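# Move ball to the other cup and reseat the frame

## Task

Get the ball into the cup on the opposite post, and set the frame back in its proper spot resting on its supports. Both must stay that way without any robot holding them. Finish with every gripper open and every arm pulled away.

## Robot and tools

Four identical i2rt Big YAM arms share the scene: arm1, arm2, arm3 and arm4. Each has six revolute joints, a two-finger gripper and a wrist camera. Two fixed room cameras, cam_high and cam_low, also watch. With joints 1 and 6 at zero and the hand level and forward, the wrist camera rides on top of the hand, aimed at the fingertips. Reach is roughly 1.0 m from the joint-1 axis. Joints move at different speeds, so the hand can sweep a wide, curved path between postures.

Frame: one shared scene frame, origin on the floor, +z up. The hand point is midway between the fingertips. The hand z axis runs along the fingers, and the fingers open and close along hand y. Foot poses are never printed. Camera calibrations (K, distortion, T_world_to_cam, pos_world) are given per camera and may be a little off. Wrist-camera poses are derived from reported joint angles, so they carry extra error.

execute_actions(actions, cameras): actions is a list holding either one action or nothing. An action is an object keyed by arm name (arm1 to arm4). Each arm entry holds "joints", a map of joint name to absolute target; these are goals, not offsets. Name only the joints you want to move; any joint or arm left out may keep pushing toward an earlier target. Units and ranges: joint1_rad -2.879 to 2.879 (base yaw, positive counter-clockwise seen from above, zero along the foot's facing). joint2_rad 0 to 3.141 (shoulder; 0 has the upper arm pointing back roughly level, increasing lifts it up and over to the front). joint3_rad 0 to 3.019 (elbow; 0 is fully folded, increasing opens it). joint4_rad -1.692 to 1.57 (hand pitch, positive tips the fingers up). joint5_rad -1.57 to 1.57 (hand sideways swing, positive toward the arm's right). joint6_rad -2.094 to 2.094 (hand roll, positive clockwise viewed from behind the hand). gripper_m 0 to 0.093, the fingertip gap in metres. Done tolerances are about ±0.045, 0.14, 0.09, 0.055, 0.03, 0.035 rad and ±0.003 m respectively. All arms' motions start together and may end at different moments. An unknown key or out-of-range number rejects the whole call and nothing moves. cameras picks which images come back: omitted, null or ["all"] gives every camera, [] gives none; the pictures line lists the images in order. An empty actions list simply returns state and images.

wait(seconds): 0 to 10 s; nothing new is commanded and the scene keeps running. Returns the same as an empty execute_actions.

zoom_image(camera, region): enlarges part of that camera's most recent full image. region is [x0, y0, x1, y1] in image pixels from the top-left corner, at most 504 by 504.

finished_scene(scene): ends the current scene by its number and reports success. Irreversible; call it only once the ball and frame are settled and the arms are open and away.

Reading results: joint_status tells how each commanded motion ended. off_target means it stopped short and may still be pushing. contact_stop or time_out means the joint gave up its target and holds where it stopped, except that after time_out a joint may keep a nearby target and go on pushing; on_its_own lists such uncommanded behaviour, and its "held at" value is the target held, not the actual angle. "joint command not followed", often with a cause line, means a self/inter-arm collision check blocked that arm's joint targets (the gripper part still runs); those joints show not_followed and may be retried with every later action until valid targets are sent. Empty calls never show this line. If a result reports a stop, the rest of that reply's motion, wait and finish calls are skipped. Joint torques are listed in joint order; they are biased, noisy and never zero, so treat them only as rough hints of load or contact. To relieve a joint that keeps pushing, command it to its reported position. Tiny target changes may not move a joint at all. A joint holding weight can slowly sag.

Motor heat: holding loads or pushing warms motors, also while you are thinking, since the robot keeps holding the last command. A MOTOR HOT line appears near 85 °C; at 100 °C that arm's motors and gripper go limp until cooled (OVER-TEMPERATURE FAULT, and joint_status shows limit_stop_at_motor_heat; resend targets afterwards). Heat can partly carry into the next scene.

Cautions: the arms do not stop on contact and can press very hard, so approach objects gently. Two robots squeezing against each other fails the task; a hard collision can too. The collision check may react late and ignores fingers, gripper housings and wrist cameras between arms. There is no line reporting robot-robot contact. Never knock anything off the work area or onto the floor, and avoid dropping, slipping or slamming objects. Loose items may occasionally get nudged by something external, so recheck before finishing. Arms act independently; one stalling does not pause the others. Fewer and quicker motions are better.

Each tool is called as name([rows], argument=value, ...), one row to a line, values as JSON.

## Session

execute_actions(actions=[], cameras=["cam_low","cam_high"])

Scene clock: 0.00 s.
Joint torques (N m, as the arm reports them, + toward a larger angle): no reading
arm1.joint_positions: joint1_rad=-0.084 joint2_rad=+0.600 joint3_rad=+1.337 joint4_rad=-1.356 joint5_rad=+0.209 joint6_rad=-0.307 gripper_m=+0.094
arm1.joint_status: not commanded
arm1.hand: x=+1.2201 y=+0.0443 z=+1.3062 quat_wxyz=(+0.169, -0.884, -0.073, +0.430) (m; scene frame)
arm2.joint_positions: joint1_rad=+0.158 joint2_rad=+0.545 joint3_rad=+1.464 joint4_rad=-1.430 joint5_rad=-0.262 joint6_rad=+0.448 gripper_m=+0.095
arm2.joint_status: not commanded
arm2.hand: x=-0.5806 y=+1.1583 z=+1.3871 quat_wxyz=(-0.518, -0.470, -0.715, +0.001) (m; scene frame)
arm3.joint_positions: joint1_rad=+0.499 joint2_rad=+0.573 joint3_rad=+1.329 joint4_rad=-1.325 joint5_rad=+0.169 joint6_rad=-0.088 gripper_m=+0.094
arm3.joint_status: not commanded
arm3.hand: x=-0.6799 y=-1.0373 z=+1.3011 quat_wxyz=(-0.414, +0.594, -0.641, -0.256) (m; scene frame)
arm4.joint_positions: joint1_rad=-0.342 joint2_rad=+0.474 joint3_rad=+1.342 joint4_rad=-1.183 joint5_rad=+0.024 joint6_rad=-0.058 gripper_m=+0.095
arm4.joint_status: not commanded
arm4.hand: x=+0.5725 y=+1.1468 z=+1.3985 quat_wxyz=(-0.171, -0.756, -0.276, +0.569) (m; scene frame)
pictures: cam_high, cam_low
Images, in order (width x height): cam_high 896x504, cam_low 896x504.

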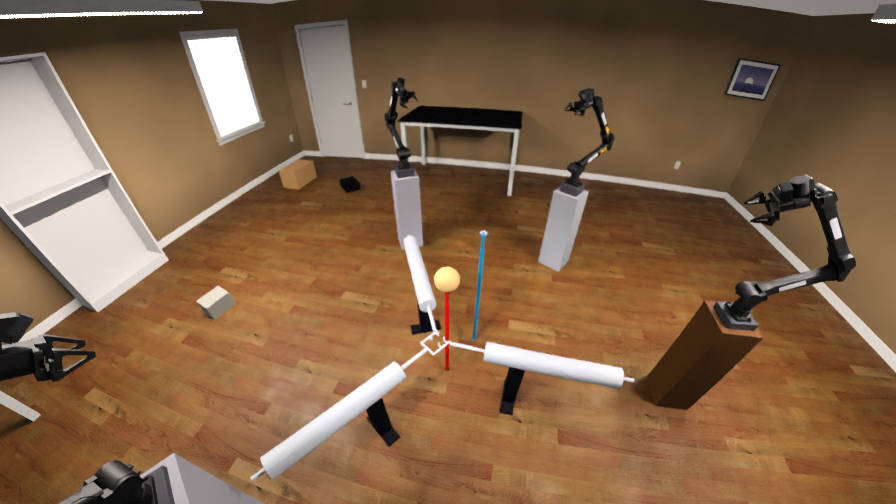

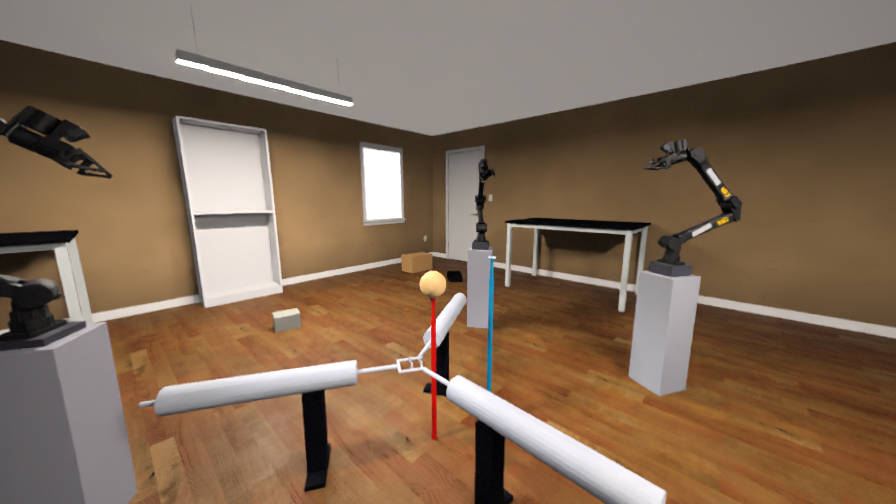

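execute_actions([
  {"arm1":{"joints":{"joint1_rad":0.393,"joint2_rad":2.365,"joint3_rad":1.375,"joint4_rad":-0.55,"joint5_rad":0,"joint6_rad":0.46}},"arm2":{"joints":{"joint1_rad":-0.21,"joint2_rad":2.45,"joint3_rad":1.445,"joint4_rad":-0.535,"joint5_rad":0,"joint6_rad":-0.16}},"arm3":{"joints":{"joint1_rad":0.045,"joint2_rad":1.9,"joint3_rad":0.65,"joint4_rad":-0.2,"joint5_rad":0,"joint6_rad":0.03}},"arm4":{"joints":{"joint1_rad":0,"joint2_rad":1.6,"joint3_rad":2.0,"joint4_rad":-1.0}}},
], cameras=[])

execute_actions([
  {"arm3":{"joints":{"joint2_rad":2.16,"joint3_rad":0.46,"joint4_rad":0.16}}},
], cameras=["arm1_cam_wrist","arm2_cam_wrist","arm3_cam_wrist","arm4_cam_wrist"])

Scene clock: 17.03 s.
Joint torques (N m, as the arm reports them, + toward a larger angle): arm1=[ -0.25 -19.61   5.49   1.02  -0.23   0.01] | arm2=[  0.21 -16.86   5.54   0.95   0.    -0.11] | arm3=[ -2.52 -10.16   3.32   1.22  -0.14   0.28] | arm4=[  0.63 -16.17  14.16   2.22   0.06   0.03]
arm1.joint_positions: joint1_rad=+0.396 joint2_rad=+2.358 joint3_rad=+1.360 joint4_rad=-0.565 joint5_rad=+0.002 joint6_rad=+0.452 gripper_m=+0.094
arm1.joint_status: all done
arm1.hand: x=+0.9578 y=-0.2345 z=+0.5707 quat_wxyz=(-0.001, -1.000, +0.003, +0.000) (m; scene frame)
arm2.joint_positions: joint1_rad=-0.202 joint2_rad=+2.455 joint3_rad=+1.434 joint4_rad=-0.550 joint5_rad=-0.003 joint6_rad=-0.149 gripper_m=+0.095
arm2.joint_status: all done
arm2.hand: x=-0.5414 y=+0.7263 z=+0.5682 quat_wxyz=(-0.005, -0.517, -0.856, +0.004) (m; scene frame)
arm3.joint_positions: joint1_rad=+0.050 joint2_rad=+1.890 joint3_rad=+0.637 joint4_rad=-0.210 joint5_rad=+0.001 joint6_rad=+0.015 gripper_m=+0.094
arm3.joint_status: all done
arm3.hand: x=-0.5500 y=-0.9512 z=+0.6390 quat_wxyz=(-0.048, +0.494, -0.868, -0.029) (m; scene frame)
arm4.joint_positions: joint1_rad=-0.004 joint2_rad=+1.591 joint3_rad=+1.964 joint4_rad=-1.012 joint5_rad=+0.024 joint6_rad=-0.058 gripper_m=+0.095
arm4.joint_status: all done
arm4.hand: x=+0.3756 y=+0.7175 z=+1.3282 quat_wxyz=(-0.199, -0.770, -0.445, +0.412) (m; scene frame)
pictures: none
No camera images: the call's "cameras" was empty. Leave "cameras" out to get every camera's image.

Scene clock: 18.17 s.
Joint torques (N m, as the arm reports them, + toward a larger angle): arm1=[ -0.22 -19.56   5.57   1.02  -0.23   0.  ] | arm2=[  0.06 -17.18   5.56   0.98   0.    -0.1 ] | arm3=[ -2.58 -10.3   -0.88   0.92  -0.14   0.28] | arm4=[  0.64 -16.34  14.12   2.23   0.06   0.03]
arm1.joint_positions: joint1_rad=+0.396 joint2_rad=+2.358 joint3_rad=+1.360 joint4_rad=-0.565 joint5_rad=+0.002 joint6_rad=+0.452 gripper_m=+0.094
arm1.joint_status: not commanded
arm1.hand: x=+0.9578 y=-0.2345 z=+0.5707 quat_wxyz=(-0.001, -1.000, +0.003, +0.000) (m; scene frame)
arm2.joint_positions: joint1_rad=-0.202 joint2_rad=+2.455 joint3_rad=+1.434 joint4_rad=-0.550 joint5_rad=-0.003 joint6_rad=-0.149 gripper_m=+0.095
arm2.joint_status: not commanded
arm2.hand: x=-0.5414 y=+0.7263 z=+0.5682 quat_wxyz=(-0.005, -0.517, -0.856, +0.004) (m; scene frame)
arm3.joint_positions: joint1_rad=+0.050 joint2_rad=+2.166 joint3_rad=+0.462 joint4_rad=+0.153 joint5_rad=+0.001 joint6_rad=+0.015 gripper_m=+0.094
arm3.joint_status: all done
arm3.hand: x=-0.6030 y=-1.0432 z=+0.5588 quat_wxyz=(-0.010, +0.495, -0.869, -0.007) (m; scene frame)
arm4.joint_positions: joint1_rad=-0.004 joint2_rad=+1.591 joint3_rad=+1.964 joint4_rad=-1.012 joint5_rad=+0.024 joint6_rad=-0.058 gripper_m=+0.095
arm4.joint_status: not commanded
arm4.hand: x=+0.3756 y=+0.7175 z=+1.3282 quat_wxyz=(-0.199, -0.770, -0.445, +0.412) (m; scene frame)
pictures: arm1_cam_wrist, arm2_cam_wrist, arm3_cam_wrist, arm4_cam_wrist
camera_calibration (this result's frames):
arm1_cam_wrist: T_world_to_cam=[[0.00293577, 0.999606, 0.0279146, 0.210583], [0.807626, -0.0188311, 0.589394, -1.10902], [0.589687, 0.0208142, -0.807363, 0.0219402], [0, 0, 0, 1]] pos_world=[0.882119, -0.231841, 0.665486]
arm2_cam_wrist: T_world_to_cam=[[-0.88583, -0.46394, 0.00802064, -0.146929], [-0.371965, 0.720338, 0.585452, -1.05702], [-0.277393, 0.515628, -0.810667, 0.0568145], [0, 0, 0, 1]] pos_world=[-0.507569, 0.663948, 0.66607]
arm3_cam_wrist: T_world_to_cam=[[0.85677, -0.515655, 0.00673191, -0.0274013], [-0.428509, -0.704591, 0.565625, -1.30137], [-0.286924, -0.487495, -0.824635, -0.0996012], [0, 0, 0, 1]] pos_world=[-0.56275, -0.979618, 0.654138]
arm4_cam_wrist: T_world_to_cam=[[-0.846853, 0.529499, 0.0497031, -0.124936], [0.487224, 0.809899, -0.326613, -0.321111], [-0.213196, -0.252377, -0.94385, 1.6356], [0, 0, 0, 1]] pos_world=[0.399355, 0.739011, 1.4451]
Images, in order (width x height): arm1_cam_wrist 616x616, arm2_cam_wrist 616x616, arm3_cam_wrist 616x616, arm4_cam_wrist 616x616.

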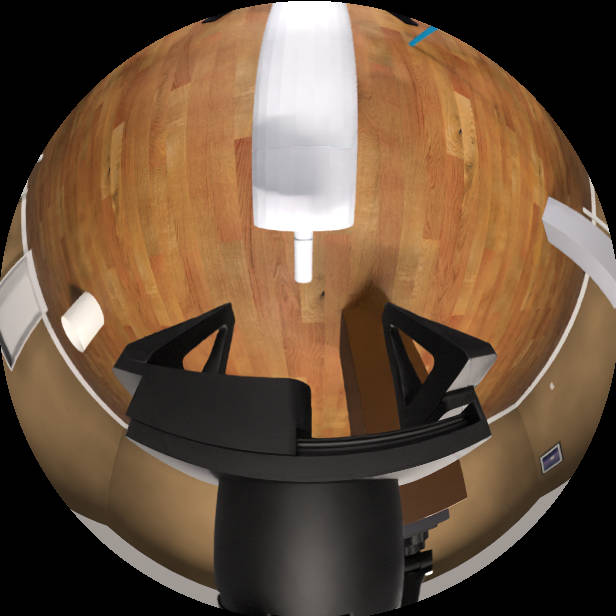

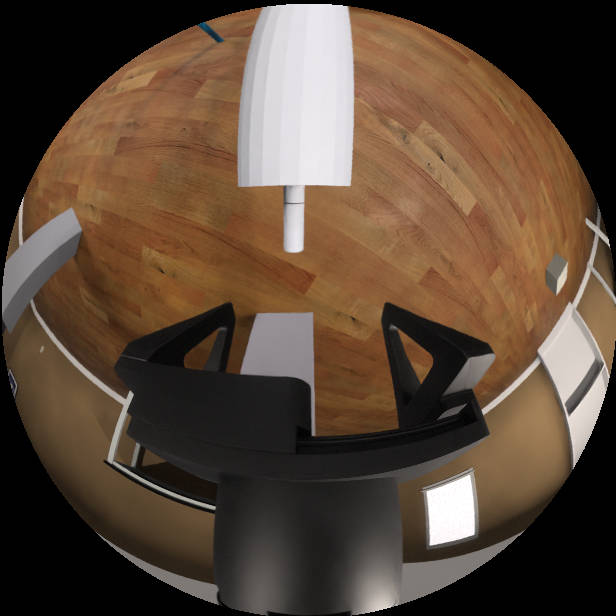

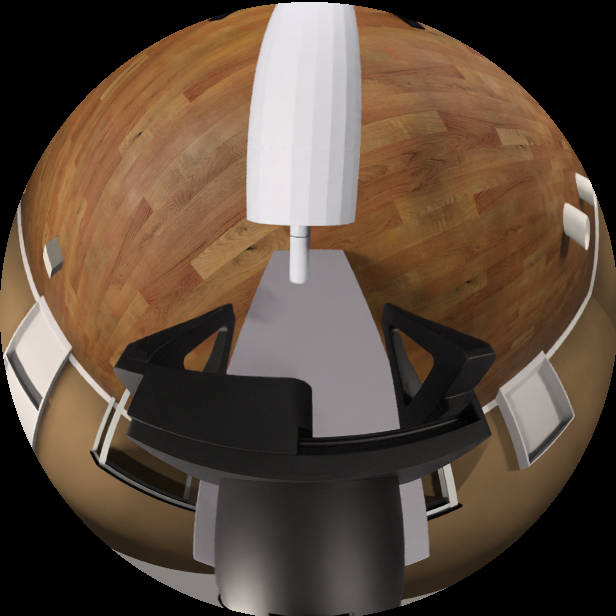

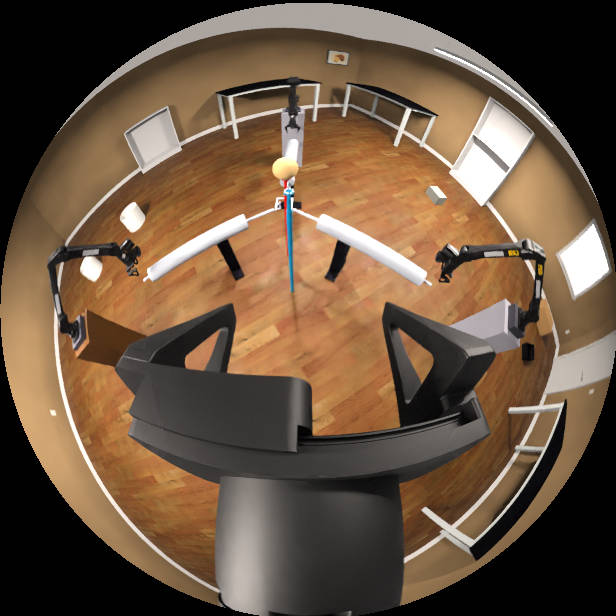

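execute_actions([
  {"arm1":{"joints":{"joint1_rad":0.418,"joint6_rad":0.495,"joint2_rad":2.51,"joint3_rad":1.4,"joint4_rad":-0.49,"gripper_m":0.06}},"arm2":{"joints":{"joint1_rad":-0.162,"joint6_rad":-0.11,"joint2_rad":2.63,"joint3_rad":1.575,"joint4_rad":-0.54,"gripper_m":0.06}},"arm3":{"joints":{"joint1_rad":0.088,"joint6_rad":0.065,"joint2_rad":2.4,"joint3_rad":0.55,"joint4_rad":0.24,"gripper_m":0.06}}},
], cameras=[])

execute_actions([
  {"arm1":{"joints":{"joint2_rad":2.6,"joint3_rad":1.447,"joint4_rad":-0.44}},"arm2":{"joints":{"joint2_rad":2.715,"joint3_rad":1.63,"joint4_rad":-0.5}},"arm3":{"joints":{"joint2_rad":2.525,"joint3_rad":0.61,"joint4_rad":0.31}}},
], cameras=[])

execute_actions([
  {"arm1":{"joints":{"joint2_rad":2.682,"joint3_rad":1.5,"joint4_rad":-0.385}},"arm2":{"joints":{"joint2_rad":2.792,"joint3_rad":1.685,"joint4_rad":-0.455}},"arm3":{"joints":{"joint2_rad":2.64,"joint3_rad":0.677,"joint4_rad":0.385}}},
], cameras=["arm1_cam_wrist","arm2_cam_wrist","arm3_cam_wrist"])

Scene clock: 34.67 s.
Joint torques (N m, as the arm reports them, + toward a larger angle): arm1=[  0.18 -20.24   4.1    0.74  -0.23   0.01] | arm2=[  0.83 -17.56   5.26   0.55  -0.01   0.08] | arm3=[ -1.16 -10.25  -2.01   0.53  -0.12   0.28] | arm4=[  0.64 -16.23  14.16   2.23   0.06   0.03]
arm1.joint_positions: joint1_rad=+0.416 joint2_rad=+2.510 joint3_rad=+1.393 joint4_rad=-0.500 joint5_rad=+0.002 joint6_rad=+0.487 gripper_m=+0.060
arm1.joint_status: all done
arm1.hand: x=+0.9834 y=-0.2336 z=+0.4988 quat_wxyz=(+0.011, -1.000, +0.011, -0.024) (m; scene frame)
arm2.joint_positions: joint1_rad=-0.170 joint2_rad=+2.630 joint3_rad=+1.562 joint4_rad=-0.548 joint5_rad=-0.003 joint6_rad=-0.121 gripper_m=+0.060
arm2.joint_status: all done
arm2.hand: x=-0.5243 y=+0.7303 z=+0.4980 quat_wxyz=(+0.012, -0.516, -0.857, -0.010) (m; scene frame)
arm3.joint_positions: joint1_rad=+0.075 joint2_rad=+2.397 joint3_rad=+0.552 joint4_rad=+0.238 joint5_rad=+0.001 joint6_rad=+0.050 gripper_m=+0.060
arm3.joint_status: all done
arm3.hand: x=-0.6132 y=-1.0488 z=+0.5009 quat_wxyz=(+0.014, +0.490, -0.871, +0.008) (m; scene frame)
arm4.joint_positions: joint1_rad=-0.004 joint2_rad=+1.591 joint3_rad=+1.964 joint4_rad=-1.012 joint5_rad=+0.024 joint6_rad=-0.058 gripper_m=+0.095
arm4.joint_status: not commanded
arm4.hand: x=+0.3756 y=+0.7175 z=+1.3282 quat_wxyz=(-0.199, -0.770, -0.445, +0.412) (m; scene frame)
pictures: none
No camera images: the call's "cameras" was empty. Leave "cameras" out to get every camera's image.

Scene clock: 35.60 s.
Joint torques (N m, as the arm reports them, + toward a larger angle): arm1=[  0.23 -18.79   4.21   0.81  -0.23   0.  ] | arm2=[  0.86 -16.74   5.61   0.84   0.     0.09] | arm3=[ -1.07 -10.07  -2.74   0.73  -0.12   0.27] | arm4=[  0.6  -16.2   14.17   2.22   0.06   0.03]
arm1.joint_positions: joint1_rad=+0.416 joint2_rad=+2.580 joint3_rad=+1.436 joint4_rad=-0.451 joint5_rad=+0.002 joint6_rad=+0.487 gripper_m=+0.060
arm1.joint_status: all done
arm1.hand: x=+0.9771 y=-0.2369 z=+0.4697 quat_wxyz=(+0.006, -1.000, +0.011, -0.014) (m; scene frame)
arm2.joint_positions: joint1_rad=-0.170 joint2_rad=+2.699 joint3_rad=+1.611 joint4_rad=-0.513 joint5_rad=-0.003 joint6_rad=-0.120 gripper_m=+0.060
arm2.joint_status: all done
arm2.hand: x=-0.5224 y=+0.7250 z=+0.4692 quat_wxyz=(+0.006, -0.516, -0.857, -0.005) (m; scene frame)
arm3.joint_positions: joint1_rad=+0.075 joint2_rad=+2.514 joint3_rad=+0.618 joint4_rad=+0.304 joint5_rad=+0.001 joint6_rad=+0.050 gripper_m=+0.060
arm3.joint_status: all done
arm3.hand: x=-0.6099 y=-1.0425 z=+0.4671 quat_wxyz=(+0.007, +0.490, -0.871, +0.004) (m; scene frame)
arm4.joint_positions: joint1_rad=-0.004 joint2_rad=+1.591 joint3_rad=+1.964 joint4_rad=-1.012 joint5_rad=+0.024 joint6_rad=-0.058 gripper_m=+0.095
arm4.joint_status: not commanded
arm4.hand: x=+0.3756 y=+0.7175 z=+1.3282 quat_wxyz=(-0.199, -0.770, -0.445, +0.412) (m; scene frame)
pictures: none
No camera images: the call's "cameras" was empty. Leave "cameras" out to get every camera's image.

Scene clock: 36.50 s.
Joint torques (N m, as the arm reports them, + toward a larger angle): arm1=[  0.23 -19.12   4.03   0.91  -0.23   0.  ] | arm2=[  0.81 -16.86   5.46   0.78  -0.01   0.09] | arm3=[ -1.04 -10.43  -2.82   0.9   -0.17   0.26] | arm4=[  0.61 -16.2   14.16   2.23   0.06   0.03]
arm1.joint_positions: joint1_rad=+0.416 joint2_rad=+2.662 joint3_rad=+1.489 joint4_rad=-0.397 joint5_rad=+0.002 joint6_rad=+0.487 gripper_m=+0.060
arm1.joint_status: all done
arm1.hand: x=+0.9718 y=-0.2396 z=+0.4350 quat_wxyz=(+0.001, -1.000, +0.012, -0.003) (m; scene frame)
arm2.joint_positions: joint1_rad=-0.170 joint2_rad=+2.778 joint3_rad=+1.668 joint4_rad=-0.468 joint5_rad=-0.003 joint6_rad=-0.120 gripper_m=+0.060
arm2.joint_status: all done
arm2.hand: x=-0.5207 y=+0.7202 z=+0.4358 quat_wxyz=(-0.003, -0.516, -0.857, +0.002) (m; scene frame)
arm3.joint_positions: joint1_rad=+0.075 joint2_rad=+2.630 joint3_rad=+0.681 joint4_rad=+0.377 joint5_rad=+0.002 joint6_rad=+0.053 gripper_m=+0.060
arm3.joint_status: all done
arm3.hand: x=-0.6083 y=-1.0398 z=+0.4329 quat_wxyz=(-0.001, +0.489, -0.872, -0.001) (m; scene frame)
arm4.joint_positions: joint1_rad=-0.004 joint2_rad=+1.591 joint3_rad=+1.964 joint4_rad=-1.012 joint5_rad=+0.024 joint6_rad=-0.058 gripper_m=+0.095
arm4.joint_status: not commanded
arm4.hand: x=+0.3756 y=+0.7175 z=+1.3282 quat_wxyz=(-0.199, -0.770, -0.445, +0.412) (m; scene frame)
pictures: arm1_cam_wrist, arm2_cam_wrist, arm3_cam_wrist
camera_calibration (this result's frames):
arm1_cam_wrist: T_world_to_cam=[[0.0191406, 0.999343, 0.0307921, 0.202396], [0.803748, -0.0336973, 0.594015, -1.04223], [0.594662, 0.0133793, -0.803865, -0.103905], [0, 0, 0, 1]] pos_world=[0.895603, -0.235993, 0.529341]
arm2_cam_wrist: T_world_to_cam=[[-0.884581, -0.466329, 0.00735831, -0.127666], [-0.372523, 0.715955, 0.590453, -0.966763], [-0.280614, 0.519562, -0.807039, -0.0476735], [0, 0, 0, 1]] pos_world=[-0.48645, 0.657394, 0.533293]
arm3_cam_wrist: T_world_to_cam=[[0.850499, -0.525912, 0.00829212, -0.0354525], [-0.431737, -0.689022, 0.582109, -1.22298], [-0.300425, -0.498663, -0.813068, -0.228114], [0, 0, 0, 1]] pos_world=[-0.566383, -0.975056, 0.526727]
Images, in order (width x height): arm1_cam_wrist 616x616, arm2_cam_wrist 616x616, arm3_cam_wrist 616x616.

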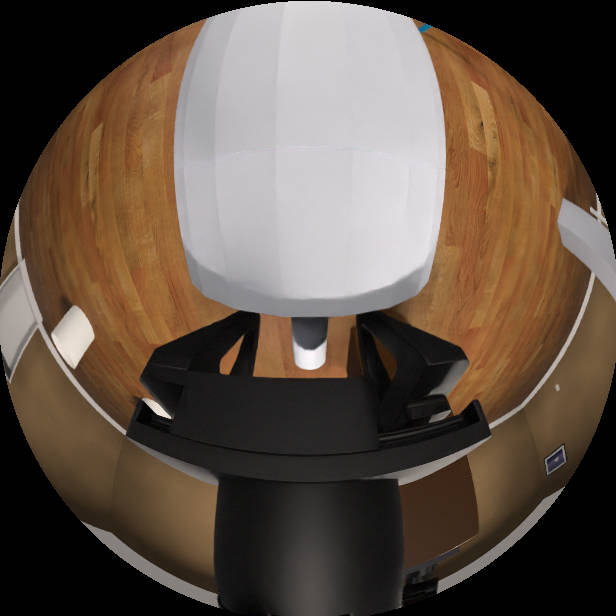

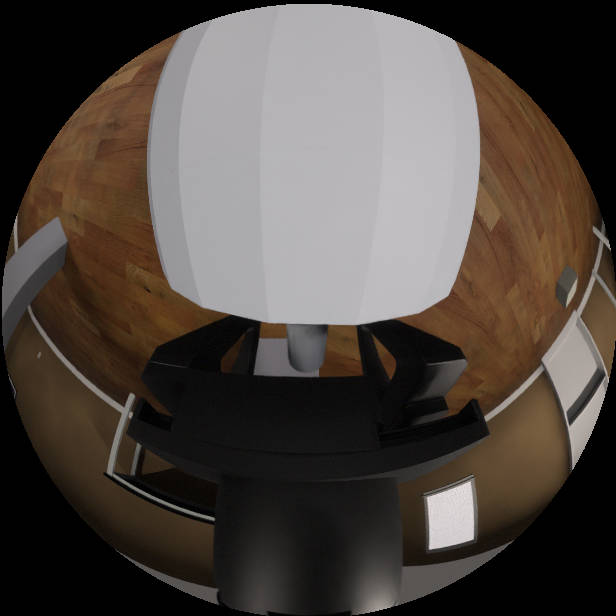

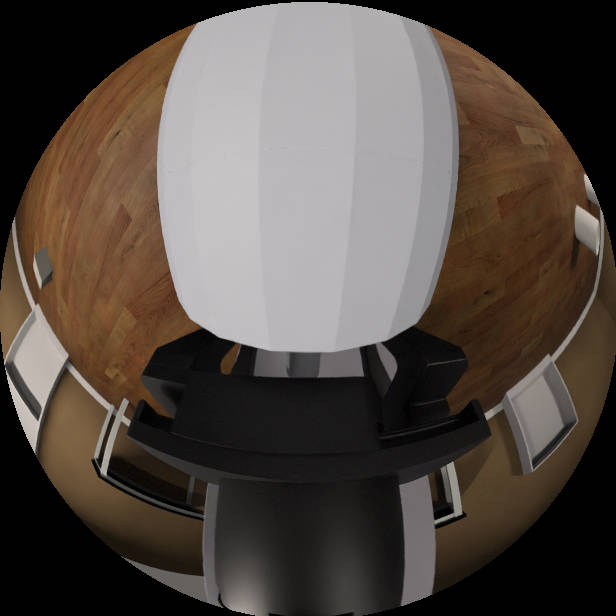

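execute_actions([
  {"arm1":{"joints":{"joint2_rad":2.70}},"arm3":{"joints":{"joint2_rad":2.675}}},
], cameras=[])

execute_actions([
  {"arm1":{"joints":{"gripper_m":0}},"arm2":{"joints":{"gripper_m":0}},"arm3":{"joints":{"gripper_m":0}}},
], cameras=["arm1_cam_wrist"])

execute_actions([
  {"arm1":{"joints":{"joint2_rad":2.455,"joint3_rad":1.375,"joint4_rad":-0.455}},"arm2":{"joints":{"joint2_rad":2.56,"joint3_rad":1.55,"joint4_rad":-0.528}},"arm3":{"joints":{"joint2_rad":2.365,"joint3_rad":0.51,"joint4_rad":0.295}}},
], cameras=["cam_low"])

Scene clock: 50.60 s.
Joint torques (N m, as the arm reports them, + toward a larger angle): arm1=[  0.26 -18.06   4.01   0.89  -0.23   0.  ] | arm2=[  1.09 -16.67   5.42   0.88   0.     0.07] | arm3=[-1.09 -9.53 -3.05  0.81 -0.17  0.26] | arm4=[  0.62 -16.2   14.15   2.22   0.06   0.03]
arm1.joint_positions: joint1_rad=+0.416 joint2_rad=+2.668 joint3_rad=+1.489 joint4_rad=-0.397 joint5_rad=+0.002 joint6_rad=+0.487 gripper_m=+0.060
arm1.joint_status: all done
arm1.hand: x=+0.9742 y=-0.2385 z=+0.4323 quat_wxyz=(+0.002, -1.000, +0.012, -0.005) (m; scene frame)
arm2.joint_positions: joint1_rad=-0.170 joint2_rad=+2.778 joint3_rad=+1.668 joint4_rad=-0.468 joint5_rad=-0.003 joint6_rad=-0.120 gripper_m=+0.060
arm2.joint_status: not commanded
arm2.hand: x=-0.5207 y=+0.7202 z=+0.4358 quat_wxyz=(-0.003, -0.516, -0.857, +0.002) (m; scene frame)
arm3.joint_positions: joint1_rad=+0.075 joint2_rad=+2.657 joint3_rad=+0.681 joint4_rad=+0.378 joint5_rad=+0.002 joint6_rad=+0.053 gripper_m=+0.060
arm3.joint_status: all done
arm3.hand: x=-0.6143 y=-1.0509 z=+0.4270 quat_wxyz=(+0.010, +0.489, -0.872, +0.006) (m; scene frame)
arm4.joint_positions: joint1_rad=-0.004 joint2_rad=+1.591 joint3_rad=+1.964 joint4_rad=-1.012 joint5_rad=+0.024 joint6_rad=-0.058 gripper_m=+0.095
arm4.joint_status: not commanded
arm4.hand: x=+0.3756 y=+0.7175 z=+1.3282 quat_wxyz=(-0.199, -0.770, -0.445, +0.412) (m; scene frame)
pictures: none
No camera images: the call's "cameras" was empty. Leave "cameras" out to get every camera's image.

Scene clock: 51.23 s.
Joint torques (N m, as the arm reports them, + toward a larger angle): arm1=[  0.2  -18.13   4.     0.88  -0.3    0.  ] | arm2=[  1.01 -16.6    5.4    0.79  -0.1   -0.09] | arm3=[-1.21 -9.63 -3.08  0.77  0.09  0.11] | arm4=[  0.62 -16.19  14.16   2.23   0.06   0.03]
arm1.joint_positions: joint1_rad=+0.416 joint2_rad=+2.668 joint3_rad=+1.489 joint4_rad=-0.397 joint5_rad=+0.003 joint6_rad=+0.487 gripper_m=+0.019
arm1.joint_status: gripper_m off_target (ended at +0.019, target +0.000)
arm1.hand: x=+0.9742 y=-0.2381 z=+0.4321 quat_wxyz=(+0.003, -1.000, +0.012, -0.005) (m; scene frame)
arm2.joint_positions: joint1_rad=-0.170 joint2_rad=+2.778 joint3_rad=+1.668 joint4_rad=-0.466 joint5_rad=-0.001 joint6_rad=-0.103 gripper_m=+0.018
arm2.joint_status: gripper_m off_target (ended at +0.018, target +0.000)
arm2.hand: x=-0.5209 y=+0.7196 z=+0.4358 quat_wxyz=(-0.003, -0.523, -0.852, +0.004) (m; scene frame)
arm3.joint_positions: joint1_rad=+0.076 joint2_rad=+2.658 joint3_rad=+0.681 joint4_rad=+0.378 joint5_rad=-0.004 joint6_rad=+0.071 gripper_m=+0.018
arm3.joint_status: gripper_m off_target (ended at +0.018, target +0.000)
arm3.hand: x=-0.6156 y=-1.0507 z=+0.4269 quat_wxyz=(+0.012, +0.482, -0.876, +0.004) (m; scene frame)
arm4.joint_positions: joint1_rad=-0.004 joint2_rad=+1.591 joint3_rad=+1.964 joint4_rad=-1.012 joint5_rad=+0.024 joint6_rad=-0.058 gripper_m=+0.095
arm4.joint_status: not commanded
arm4.hand: x=+0.3756 y=+0.7175 z=+1.3282 quat_wxyz=(-0.199, -0.770, -0.445, +0.412) (m; scene frame)
pictures: arm1_cam_wrist
camera_calibration (this result's frames):
arm1_cam_wrist: T_world_to_cam=[[0.0189643, 0.999214, 0.0347986, 0.199375], [0.801107, -0.0360107, 0.597436, -1.04182], [0.59822, 0.0165474, -0.801161, -0.111573], [0, 0, 0, 1]] pos_world=[0.897572, -0.234888, 0.526093]
Images, in order (width x height): arm1_cam_wrist 616x616.

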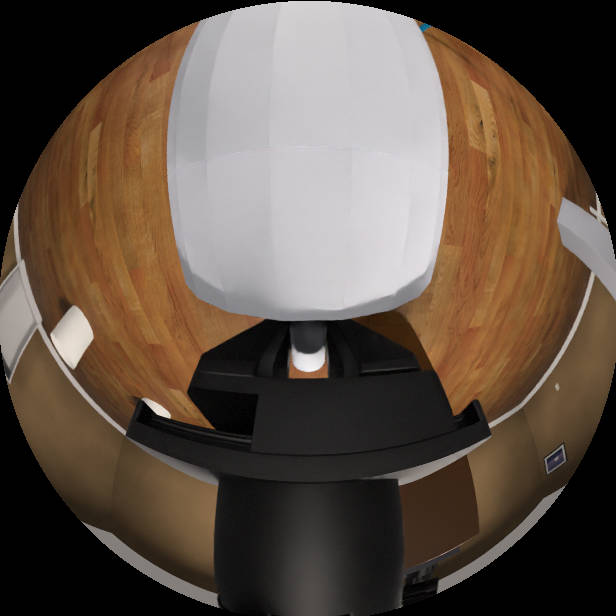

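Scene clock: 52.30 s.
Joint torques (N m, as the arm reports them, + toward a larger angle): arm1=[ -0.31 -22.23   4.03   0.31  -0.21  -0.08] | arm2=[  0.78 -19.75   4.58   0.02  -0.21  -0.12] | arm3=[ -1.19 -12.74  -2.67   0.45  -0.01   0.08] | arm4=[  0.62 -16.24  14.16   2.23   0.06   0.02]
arm1.joint_positions: joint1_rad=+0.423 joint2_rad=+2.479 joint3_rad=+1.370 joint4_rad=-0.450 joint5_rad=+0.002 joint6_rad=+0.496 gripper_m=+0.019
arm1.joint_status: all done
arm1.hand: x=+0.9746 y=-0.2423 z=+0.5103 quat_wxyz=(-0.002, -1.000, +0.012, +0.002) (m; scene frame)
arm2.joint_positions: joint1_rad=-0.165 joint2_rad=+2.599 joint3_rad=+1.547 joint4_rad=-0.516 joint5_rad=+0.002 joint6_rad=-0.096 gripper_m=+0.018
arm2.joint_status: all done
arm2.hand: x=-0.5178 y=+0.7188 z=+0.5123 quat_wxyz=(-0.005, -0.524, -0.852, +0.007) (m; scene frame)
arm3.joint_positions: joint1_rad=+0.076 joint2_rad=+2.395 joint3_rad=+0.520 joint4_rad=+0.296 joint5_rad=-0.002 joint6_rad=+0.074 gripper_m=+0.018
arm3.joint_status: all done
arm3.hand: x=-0.6158 y=-1.0523 z=+0.5047 quat_wxyz=(+0.002, +0.480, -0.877, -0.001) (m; scene frame)
arm4.joint_positions: joint1_rad=-0.004 joint2_rad=+1.591 joint3_rad=+1.964 joint4_rad=-1.012 joint5_rad=+0.024 joint6_rad=-0.058 gripper_m=+0.095
arm4.joint_status: not commanded
arm4.hand: x=+0.3756 y=+0.7175 z=+1.3282 quat_wxyz=(-0.199, -0.770, -0.445, +0.412) (m; scene frame)
pictures: cam_low
Images, in order (width x height): cam_low 896x504.

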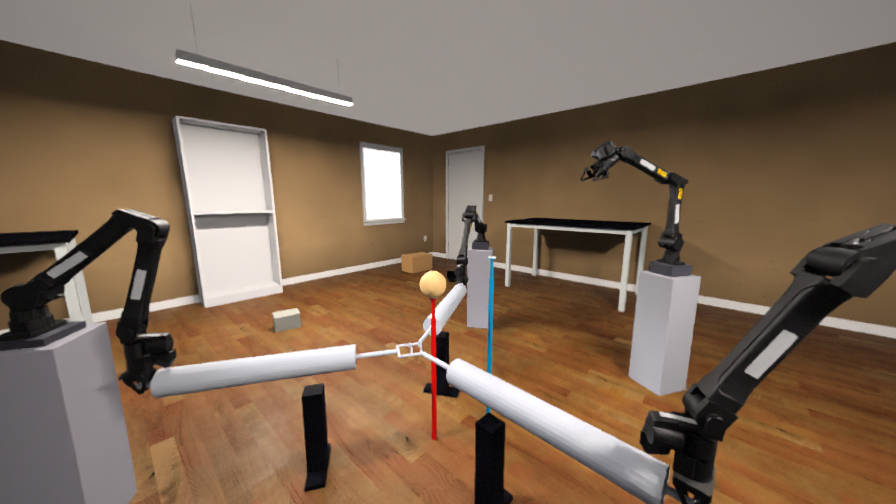

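execute_actions([
  {"arm1":{"joints":{"joint2_rad":2.285,"joint3_rad":1.32,"joint4_rad":-0.572}},"arm2":{"joints":{"joint2_rad":2.38,"joint3_rad":1.47,"joint4_rad":-0.62}},"arm3":{"joints":{"joint2_rad":2.025,"joint3_rad":0.415,"joint4_rad":0.06}},"arm4":{"joints":{"joint1_rad":-0.25}}},
], cameras=[])

execute_actions([
  {"arm1":{"joints":{"joint1_rad":0.383,"joint6_rad":0.45,"joint2_rad":2.058,"joint3_rad":1.215,"joint4_rad":-0.69}},"arm2":{"joints":{"joint1_rad":-0.118,"joint6_rad":-0.052,"joint2_rad":2.172,"joint3_rad":1.365,"joint4_rad":-0.722}},"arm3":{"joints":{"joint2_rad":1.65,"joint3_rad":0.49,"joint4_rad":-0.37}}},
], cameras=["cam_low","cam_high","arm4_cam_wrist"])

zoom_image(camera="cam_high", region=[400, 255, 480, 335])

zoom_image(camera="cam_low", region=[385, 260, 465, 340])

Scene clock: 61.93 s.
Joint torques (N m, as the arm reports them, + toward a larger angle): arm1=[ -0.35 -21.52   5.03   0.36  -0.18  -0.09] | arm2=[  0.62 -19.23   5.66   0.28  -0.18  -0.12] | arm3=[ -1.19 -11.49  -0.33   0.36   0.02   0.08] | arm4=[ -0.17 -16.49  14.22   2.23   0.06   0.03]
arm1.joint_positions: joint1_rad=+0.424 joint2_rad=+2.308 joint3_rad=+1.312 joint4_rad=-0.569 joint5_rad=+0.001 joint6_rad=+0.497 gripper_m=+0.019
arm1.joint_status: all done
arm1.hand: x=+0.9742 y=-0.2431 z=+0.5868 quat_wxyz=(-0.001, -1.000, +0.012, -0.001) (m; scene frame)
arm2.joint_positions: joint1_rad=-0.165 joint2_rad=+2.420 joint3_rad=+1.463 joint4_rad=-0.613 joint5_rad=+0.001 joint6_rad=-0.096 gripper_m=+0.018
arm2.joint_status: all done
arm2.hand: x=-0.5178 y=+0.7200 z=+0.5938 quat_wxyz=(-0.005, -0.524, -0.852, +0.006) (m; scene frame)
arm3.joint_positions: joint1_rad=+0.076 joint2_rad=+2.054 joint3_rad=+0.414 joint4_rad=+0.064 joint5_rad=-0.002 joint6_rad=+0.074 gripper_m=+0.018
arm3.joint_status: all done
arm3.hand: x=-0.6157 y=-1.0522 z=+0.5845 quat_wxyz=(+0.002, +0.480, -0.877, -0.002) (m; scene frame)
arm4.joint_positions: joint1_rad=-0.247 joint2_rad=+1.593 joint3_rad=+1.964 joint4_rad=-1.012 joint5_rad=+0.024 joint6_rad=-0.058 gripper_m=+0.095
arm4.joint_status: all done
arm4.hand: x=+0.2543 y=+0.8180 z=+1.3265 quat_wxyz=(-0.149, -0.819, -0.348, +0.431) (m; scene frame)
pictures: none
No camera images: the call's "cameras" was empty. Leave "cameras" out to get every camera's image.

Scene clock: 63.00 s.
Joint torques (N m, as the arm reports them, + toward a larger angle): arm1=[ -0.17 -19.84   6.25   0.68  -0.15  -0.12] | arm2=[  0.41 -18.29   6.96   0.43  -0.19  -0.08] | arm3=[-1.18 -9.73  4.01 -0.15  0.05  0.08] | arm4=[  0.23 -16.45  14.16   2.23   0.06   0.03]
arm1.joint_positions: joint1_rad=+0.384 joint2_rad=+2.081 joint3_rad=+1.199 joint4_rad=-0.696 joint5_rad=+0.000 joint6_rad=+0.455 gripper_m=+0.019
arm1.joint_status: all done
arm1.hand: x=+0.9905 y=-0.2120 z=+0.6755 quat_wxyz=(+0.002, -1.000, +0.011, -0.007) (m; scene frame)
arm2.joint_positions: joint1_rad=-0.115 joint2_rad=+2.212 joint3_rad=+1.349 joint4_rad=-0.721 joint5_rad=+0.002 joint6_rad=-0.043 gripper_m=+0.018
arm2.joint_status: all done
arm2.hand: x=-0.5010 y=+0.7534 z=+0.6791 quat_wxyz=(+0.001, -0.525, -0.851, +0.003) (m; scene frame)
arm3.joint_positions: joint1_rad=+0.076 joint2_rad=+1.673 joint3_rad=+0.468 joint4_rad=-0.356 joint5_rad=-0.003 joint6_rad=+0.075 gripper_m=+0.018
arm3.joint_status: all done
arm3.hand: x=-0.5982 y=-1.0199 z=+0.6751 quat_wxyz=(-0.005, +0.480, -0.877, -0.006) (m; scene frame)
arm4.joint_positions: joint1_rad=-0.247 joint2_rad=+1.593 joint3_rad=+1.964 joint4_rad=-1.012 joint5_rad=+0.024 joint6_rad=-0.058 gripper_m=+0.095
arm4.joint_status: not commanded
arm4.hand: x=+0.2543 y=+0.8180 z=+1.3265 quat_wxyz=(-0.149, -0.819, -0.348, +0.431) (m; scene frame)
pictures: arm4_cam_wrist, cam_high, cam_low
camera_calibration (this result's frames):
arm4_cam_wrist: T_world_to_cam=[[-0.695094, 0.717474, 0.0455527, -0.467618], [0.669032, 0.668753, -0.324291, -0.277801], [-0.263134, -0.194937, -0.94486, 1.60062], [0, 0, 0, 1]] pos_world=[0.281996, 0.833304, 1.44358]
Images, in order (width x height): arm4_cam_wrist 616x616, cam_high 896x504, cam_low 896x504.

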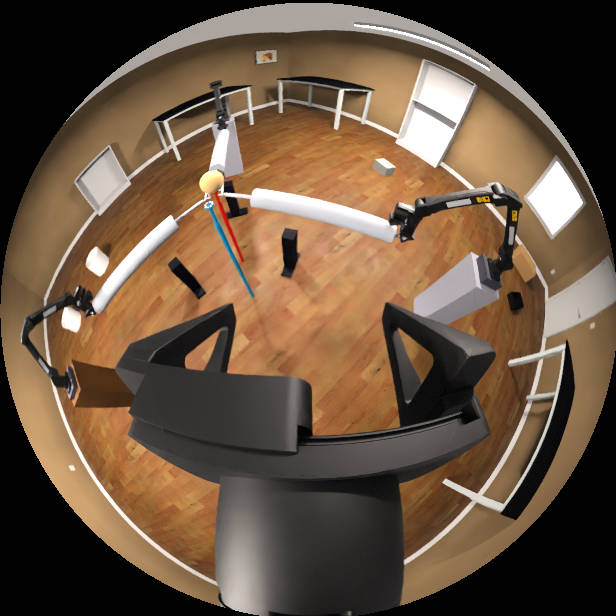

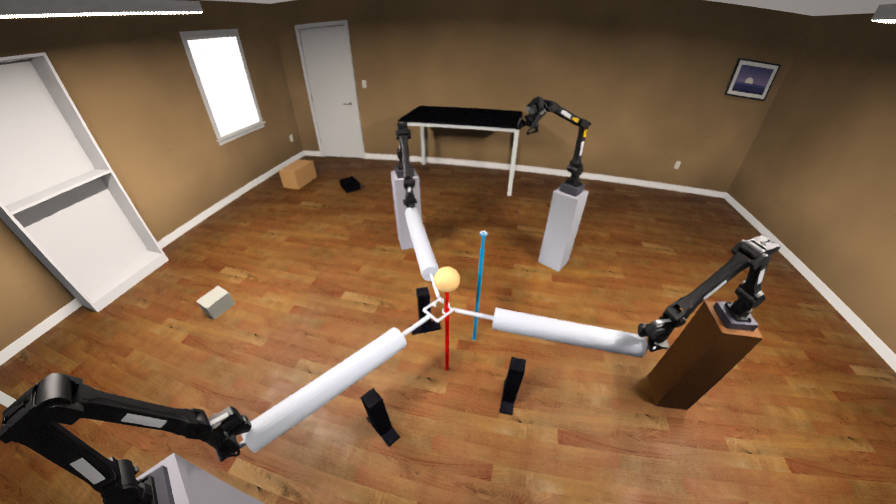

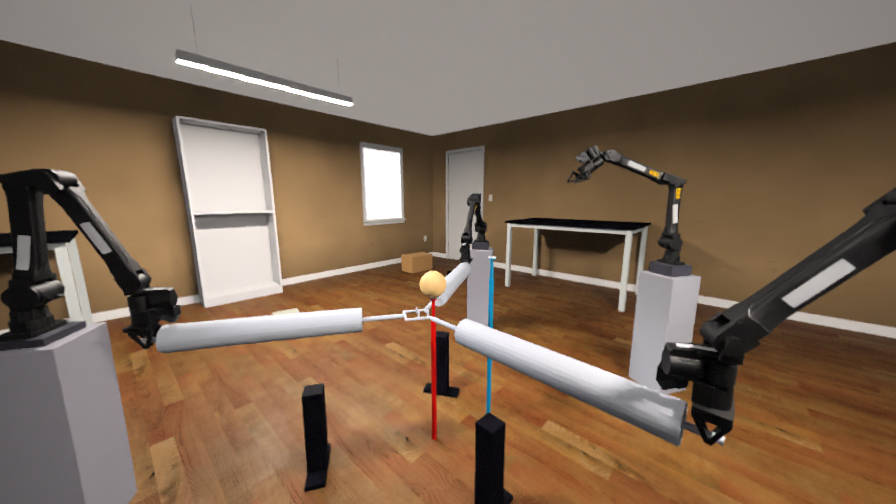

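Region (400, 255, 480, 335) of cam_high's 896x504 image, scaled by 6.300, with more detail than that image has.

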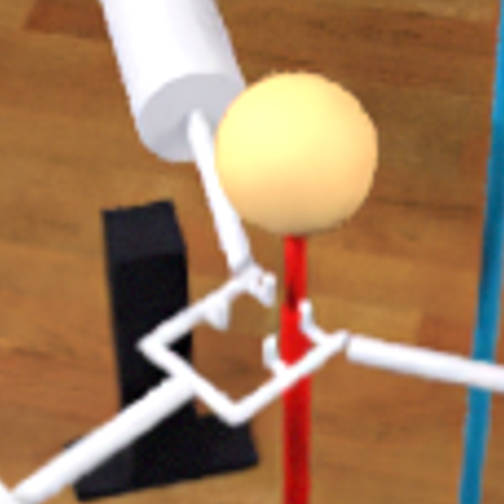

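Region (385, 260, 465, 340) of cam_low's 896x504 image, scaled by 6.300, with more detail than that image has.

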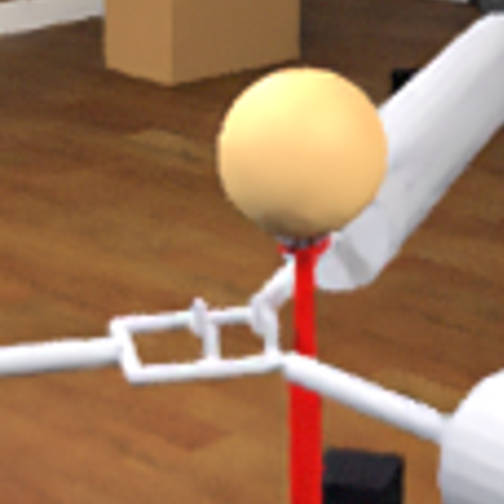

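execute_actions([
  {"arm1":{"joints":{"joint1_rad":0.329,"joint6_rad":0.398,"joint2_rad":2.03,"joint3_rad":1.245,"joint4_rad":-0.725}},"arm2":{"joints":{"joint1_rad":-0.14,"joint6_rad":-0.07,"joint2_rad":2.095,"joint3_rad":1.272,"joint4_rad":-0.695}},"arm3":{"joints":{"joint1_rad":0.162,"joint6_rad":0.158,"joint2_rad":1.645,"joint3_rad":0.54,"joint4_rad":-0.43}}},
], cameras=[])

execute_actions([
  {"arm1":{"joints":{"joint1_rad":0.268,"joint6_rad":0.337,"joint2_rad":1.96,"joint3_rad":1.095,"joint4_rad":-0.65}},"arm2":{"joints":{"joint1_rad":-0.038,"joint6_rad":0.028,"joint2_rad":2.05,"joint3_rad":1.18,"joint4_rad":-0.642}},"arm3":{"joints":{"joint1_rad":0.122,"joint6_rad":0.122,"joint2_rad":1.745,"joint3_rad":0.68,"joint4_rad":-0.485}}},
], cameras=["cam_low","cam_high"])

zoom_image(camera="cam_high", region=[400, 255, 480, 335])

zoom_image(camera="cam_low", region=[385, 260, 465, 340])

Scene clock: 74.67 s.
Joint torques (N m, as the arm reports them, + toward a larger angle): arm1=[  0.32 -21.72   8.1   -0.17  -0.17  -0.05] | arm2=[ -0.62 -18.53   6.53   0.77  -0.2   -0.15] | arm3=[ -1.11 -10.82   4.19  -0.07  -0.1    0.24] | arm4=[  0.2  -16.45  14.16   2.23   0.05   0.03]
arm1.joint_positions: joint1_rad=+0.324 joint2_rad=+2.077 joint3_rad=+1.205 joint4_rad=-0.707 joint5_rad=+0.000 joint6_rad=+0.396 gripper_m=+0.019
arm1.joint_status: all done
arm1.hand: x=+0.9770 y=-0.1845 z=+0.6787 quat_wxyz=(+0.002, -1.000, +0.012, -0.007) (m; scene frame)
arm2.joint_positions: joint1_rad=-0.126 joint2_rad=+2.153 joint3_rad=+1.260 joint4_rad=-0.705 joint5_rad=+0.002 joint6_rad=-0.056 gripper_m=+0.018
arm2.joint_status: all done
arm2.hand: x=-0.5181 y=+0.7771 z=+0.6874 quat_wxyz=(+0.007, -0.525, -0.851, -0.002) (m; scene frame)
arm3.joint_positions: joint1_rad=+0.149 joint2_rad=+1.673 joint3_rad=+0.521 joint4_rad=-0.417 joint5_rad=+0.001 joint6_rad=+0.147 gripper_m=+0.018
arm3.joint_status: all done
arm3.hand: x=-0.6086 y=-0.9968 z=+0.6829 quat_wxyz=(-0.002, +0.481, -0.877, -0.002) (m; scene frame)
arm4.joint_positions: joint1_rad=-0.247 joint2_rad=+1.593 joint3_rad=+1.964 joint4_rad=-1.012 joint5_rad=+0.024 joint6_rad=-0.058 gripper_m=+0.095
arm4.joint_status: not commanded
arm4.hand: x=+0.2543 y=+0.8180 z=+1.3265 quat_wxyz=(-0.149, -0.819, -0.348, +0.431) (m; scene frame)
pictures: none
No camera images: the call's "cameras" was empty. Leave "cameras" out to get every camera's image.

Scene clock: 75.57 s.
Joint torques (N m, as the arm reports them, + toward a larger angle): arm1=[  0.27 -19.18   5.74   1.14  -0.13  -0.07] | arm2=[  0.37 -17.64   6.09   0.82  -0.16  -0.08] | arm3=[ -3.11 -10.06   4.81   0.29  -0.1    0.04] | arm4=[  0.23 -16.46  14.16   2.22   0.06   0.03]
arm1.joint_positions: joint1_rad=+0.266 joint2_rad=+1.996 joint3_rad=+1.083 joint4_rad=-0.670 joint5_rad=-0.001 joint6_rad=+0.337 gripper_m=+0.019
arm1.joint_status: all done
arm1.hand: x=+1.0029 y=-0.1454 z=+0.6881 quat_wxyz=(+0.002, -1.000, +0.011, -0.009) (m; scene frame)
arm2.joint_positions: joint1_rad=-0.036 joint2_rad=+2.106 joint3_rad=+1.168 joint4_rad=-0.655 joint5_rad=+0.000 joint6_rad=+0.036 gripper_m=+0.018
arm2.joint_status: all done
arm2.hand: x=-0.4880 y=+0.8203 z=+0.6888 quat_wxyz=(+0.005, -0.525, -0.851, +0.000) (m; scene frame)
arm3.joint_positions: joint1_rad=+0.135 joint2_rad=+1.743 joint3_rad=+0.658 joint4_rad=-0.480 joint5_rad=+0.001 joint6_rad=+0.136 gripper_m=+0.018
arm3.joint_status: all done
arm3.hand: x=-0.5840 y=-0.9535 z=+0.6860 quat_wxyz=(-0.003, +0.479, -0.878, -0.003) (m; scene frame)
arm4.joint_positions: joint1_rad=-0.247 joint2_rad=+1.593 joint3_rad=+1.964 joint4_rad=-1.012 joint5_rad=+0.024 joint6_rad=-0.058 gripper_m=+0.095
arm4.joint_status: not commanded
arm4.hand: x=+0.2543 y=+0.8180 z=+1.3265 quat_wxyz=(-0.149, -0.819, -0.348, +0.431) (m; scene frame)
pictures: cam_high, cam_low
Images, in order (width x height): cam_high 896x504, cam_low 896x504.

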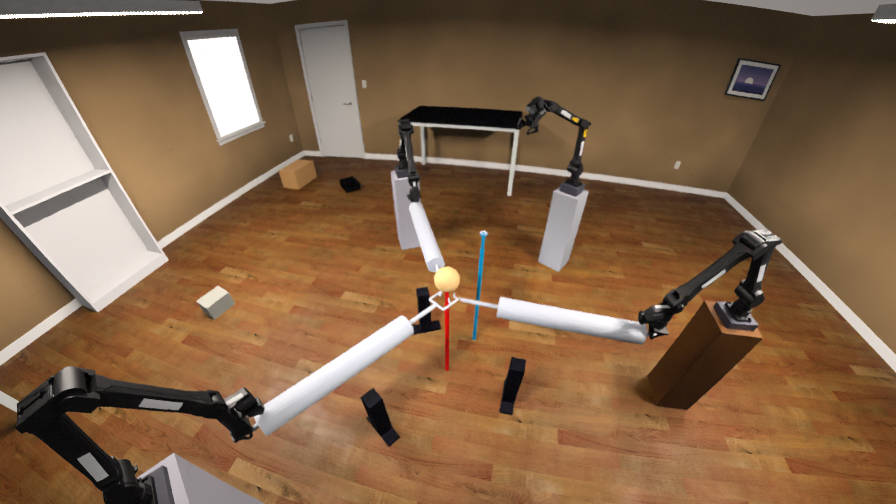

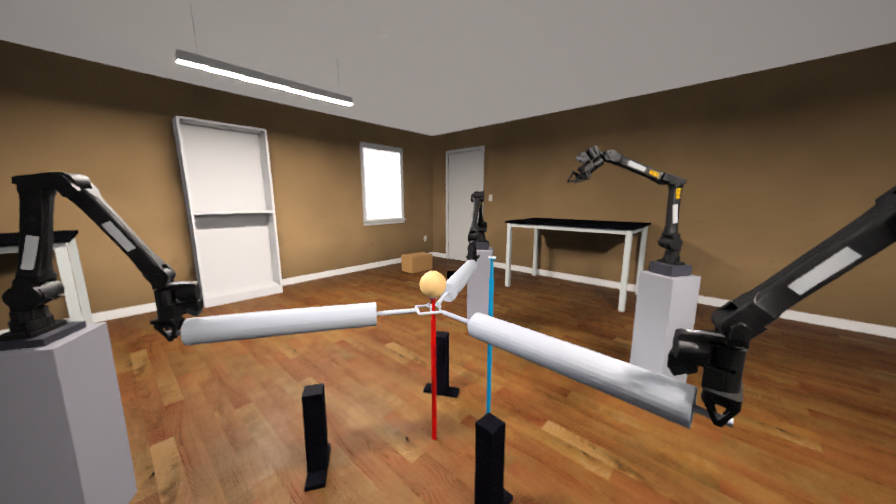

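Region (400, 255, 480, 335) of cam_high's 896x504 image, scaled by 6.300, with more detail than that image has.

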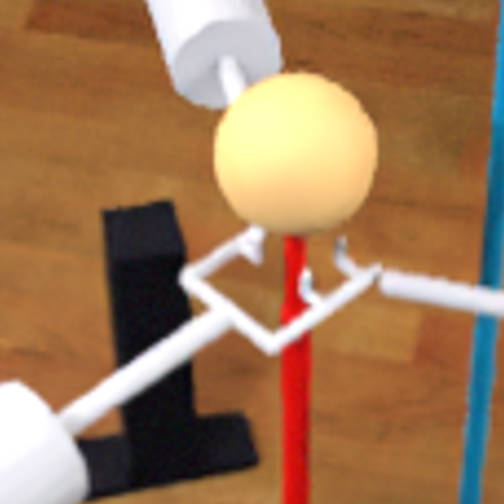

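Region (385, 260, 465, 340) of cam_low's 896x504 image, scaled by 6.300, with more detail than that image has.

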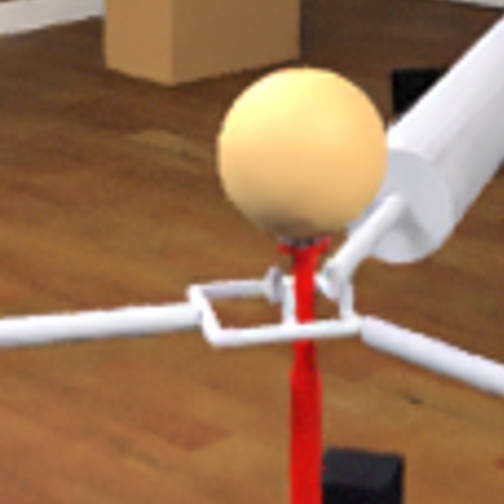

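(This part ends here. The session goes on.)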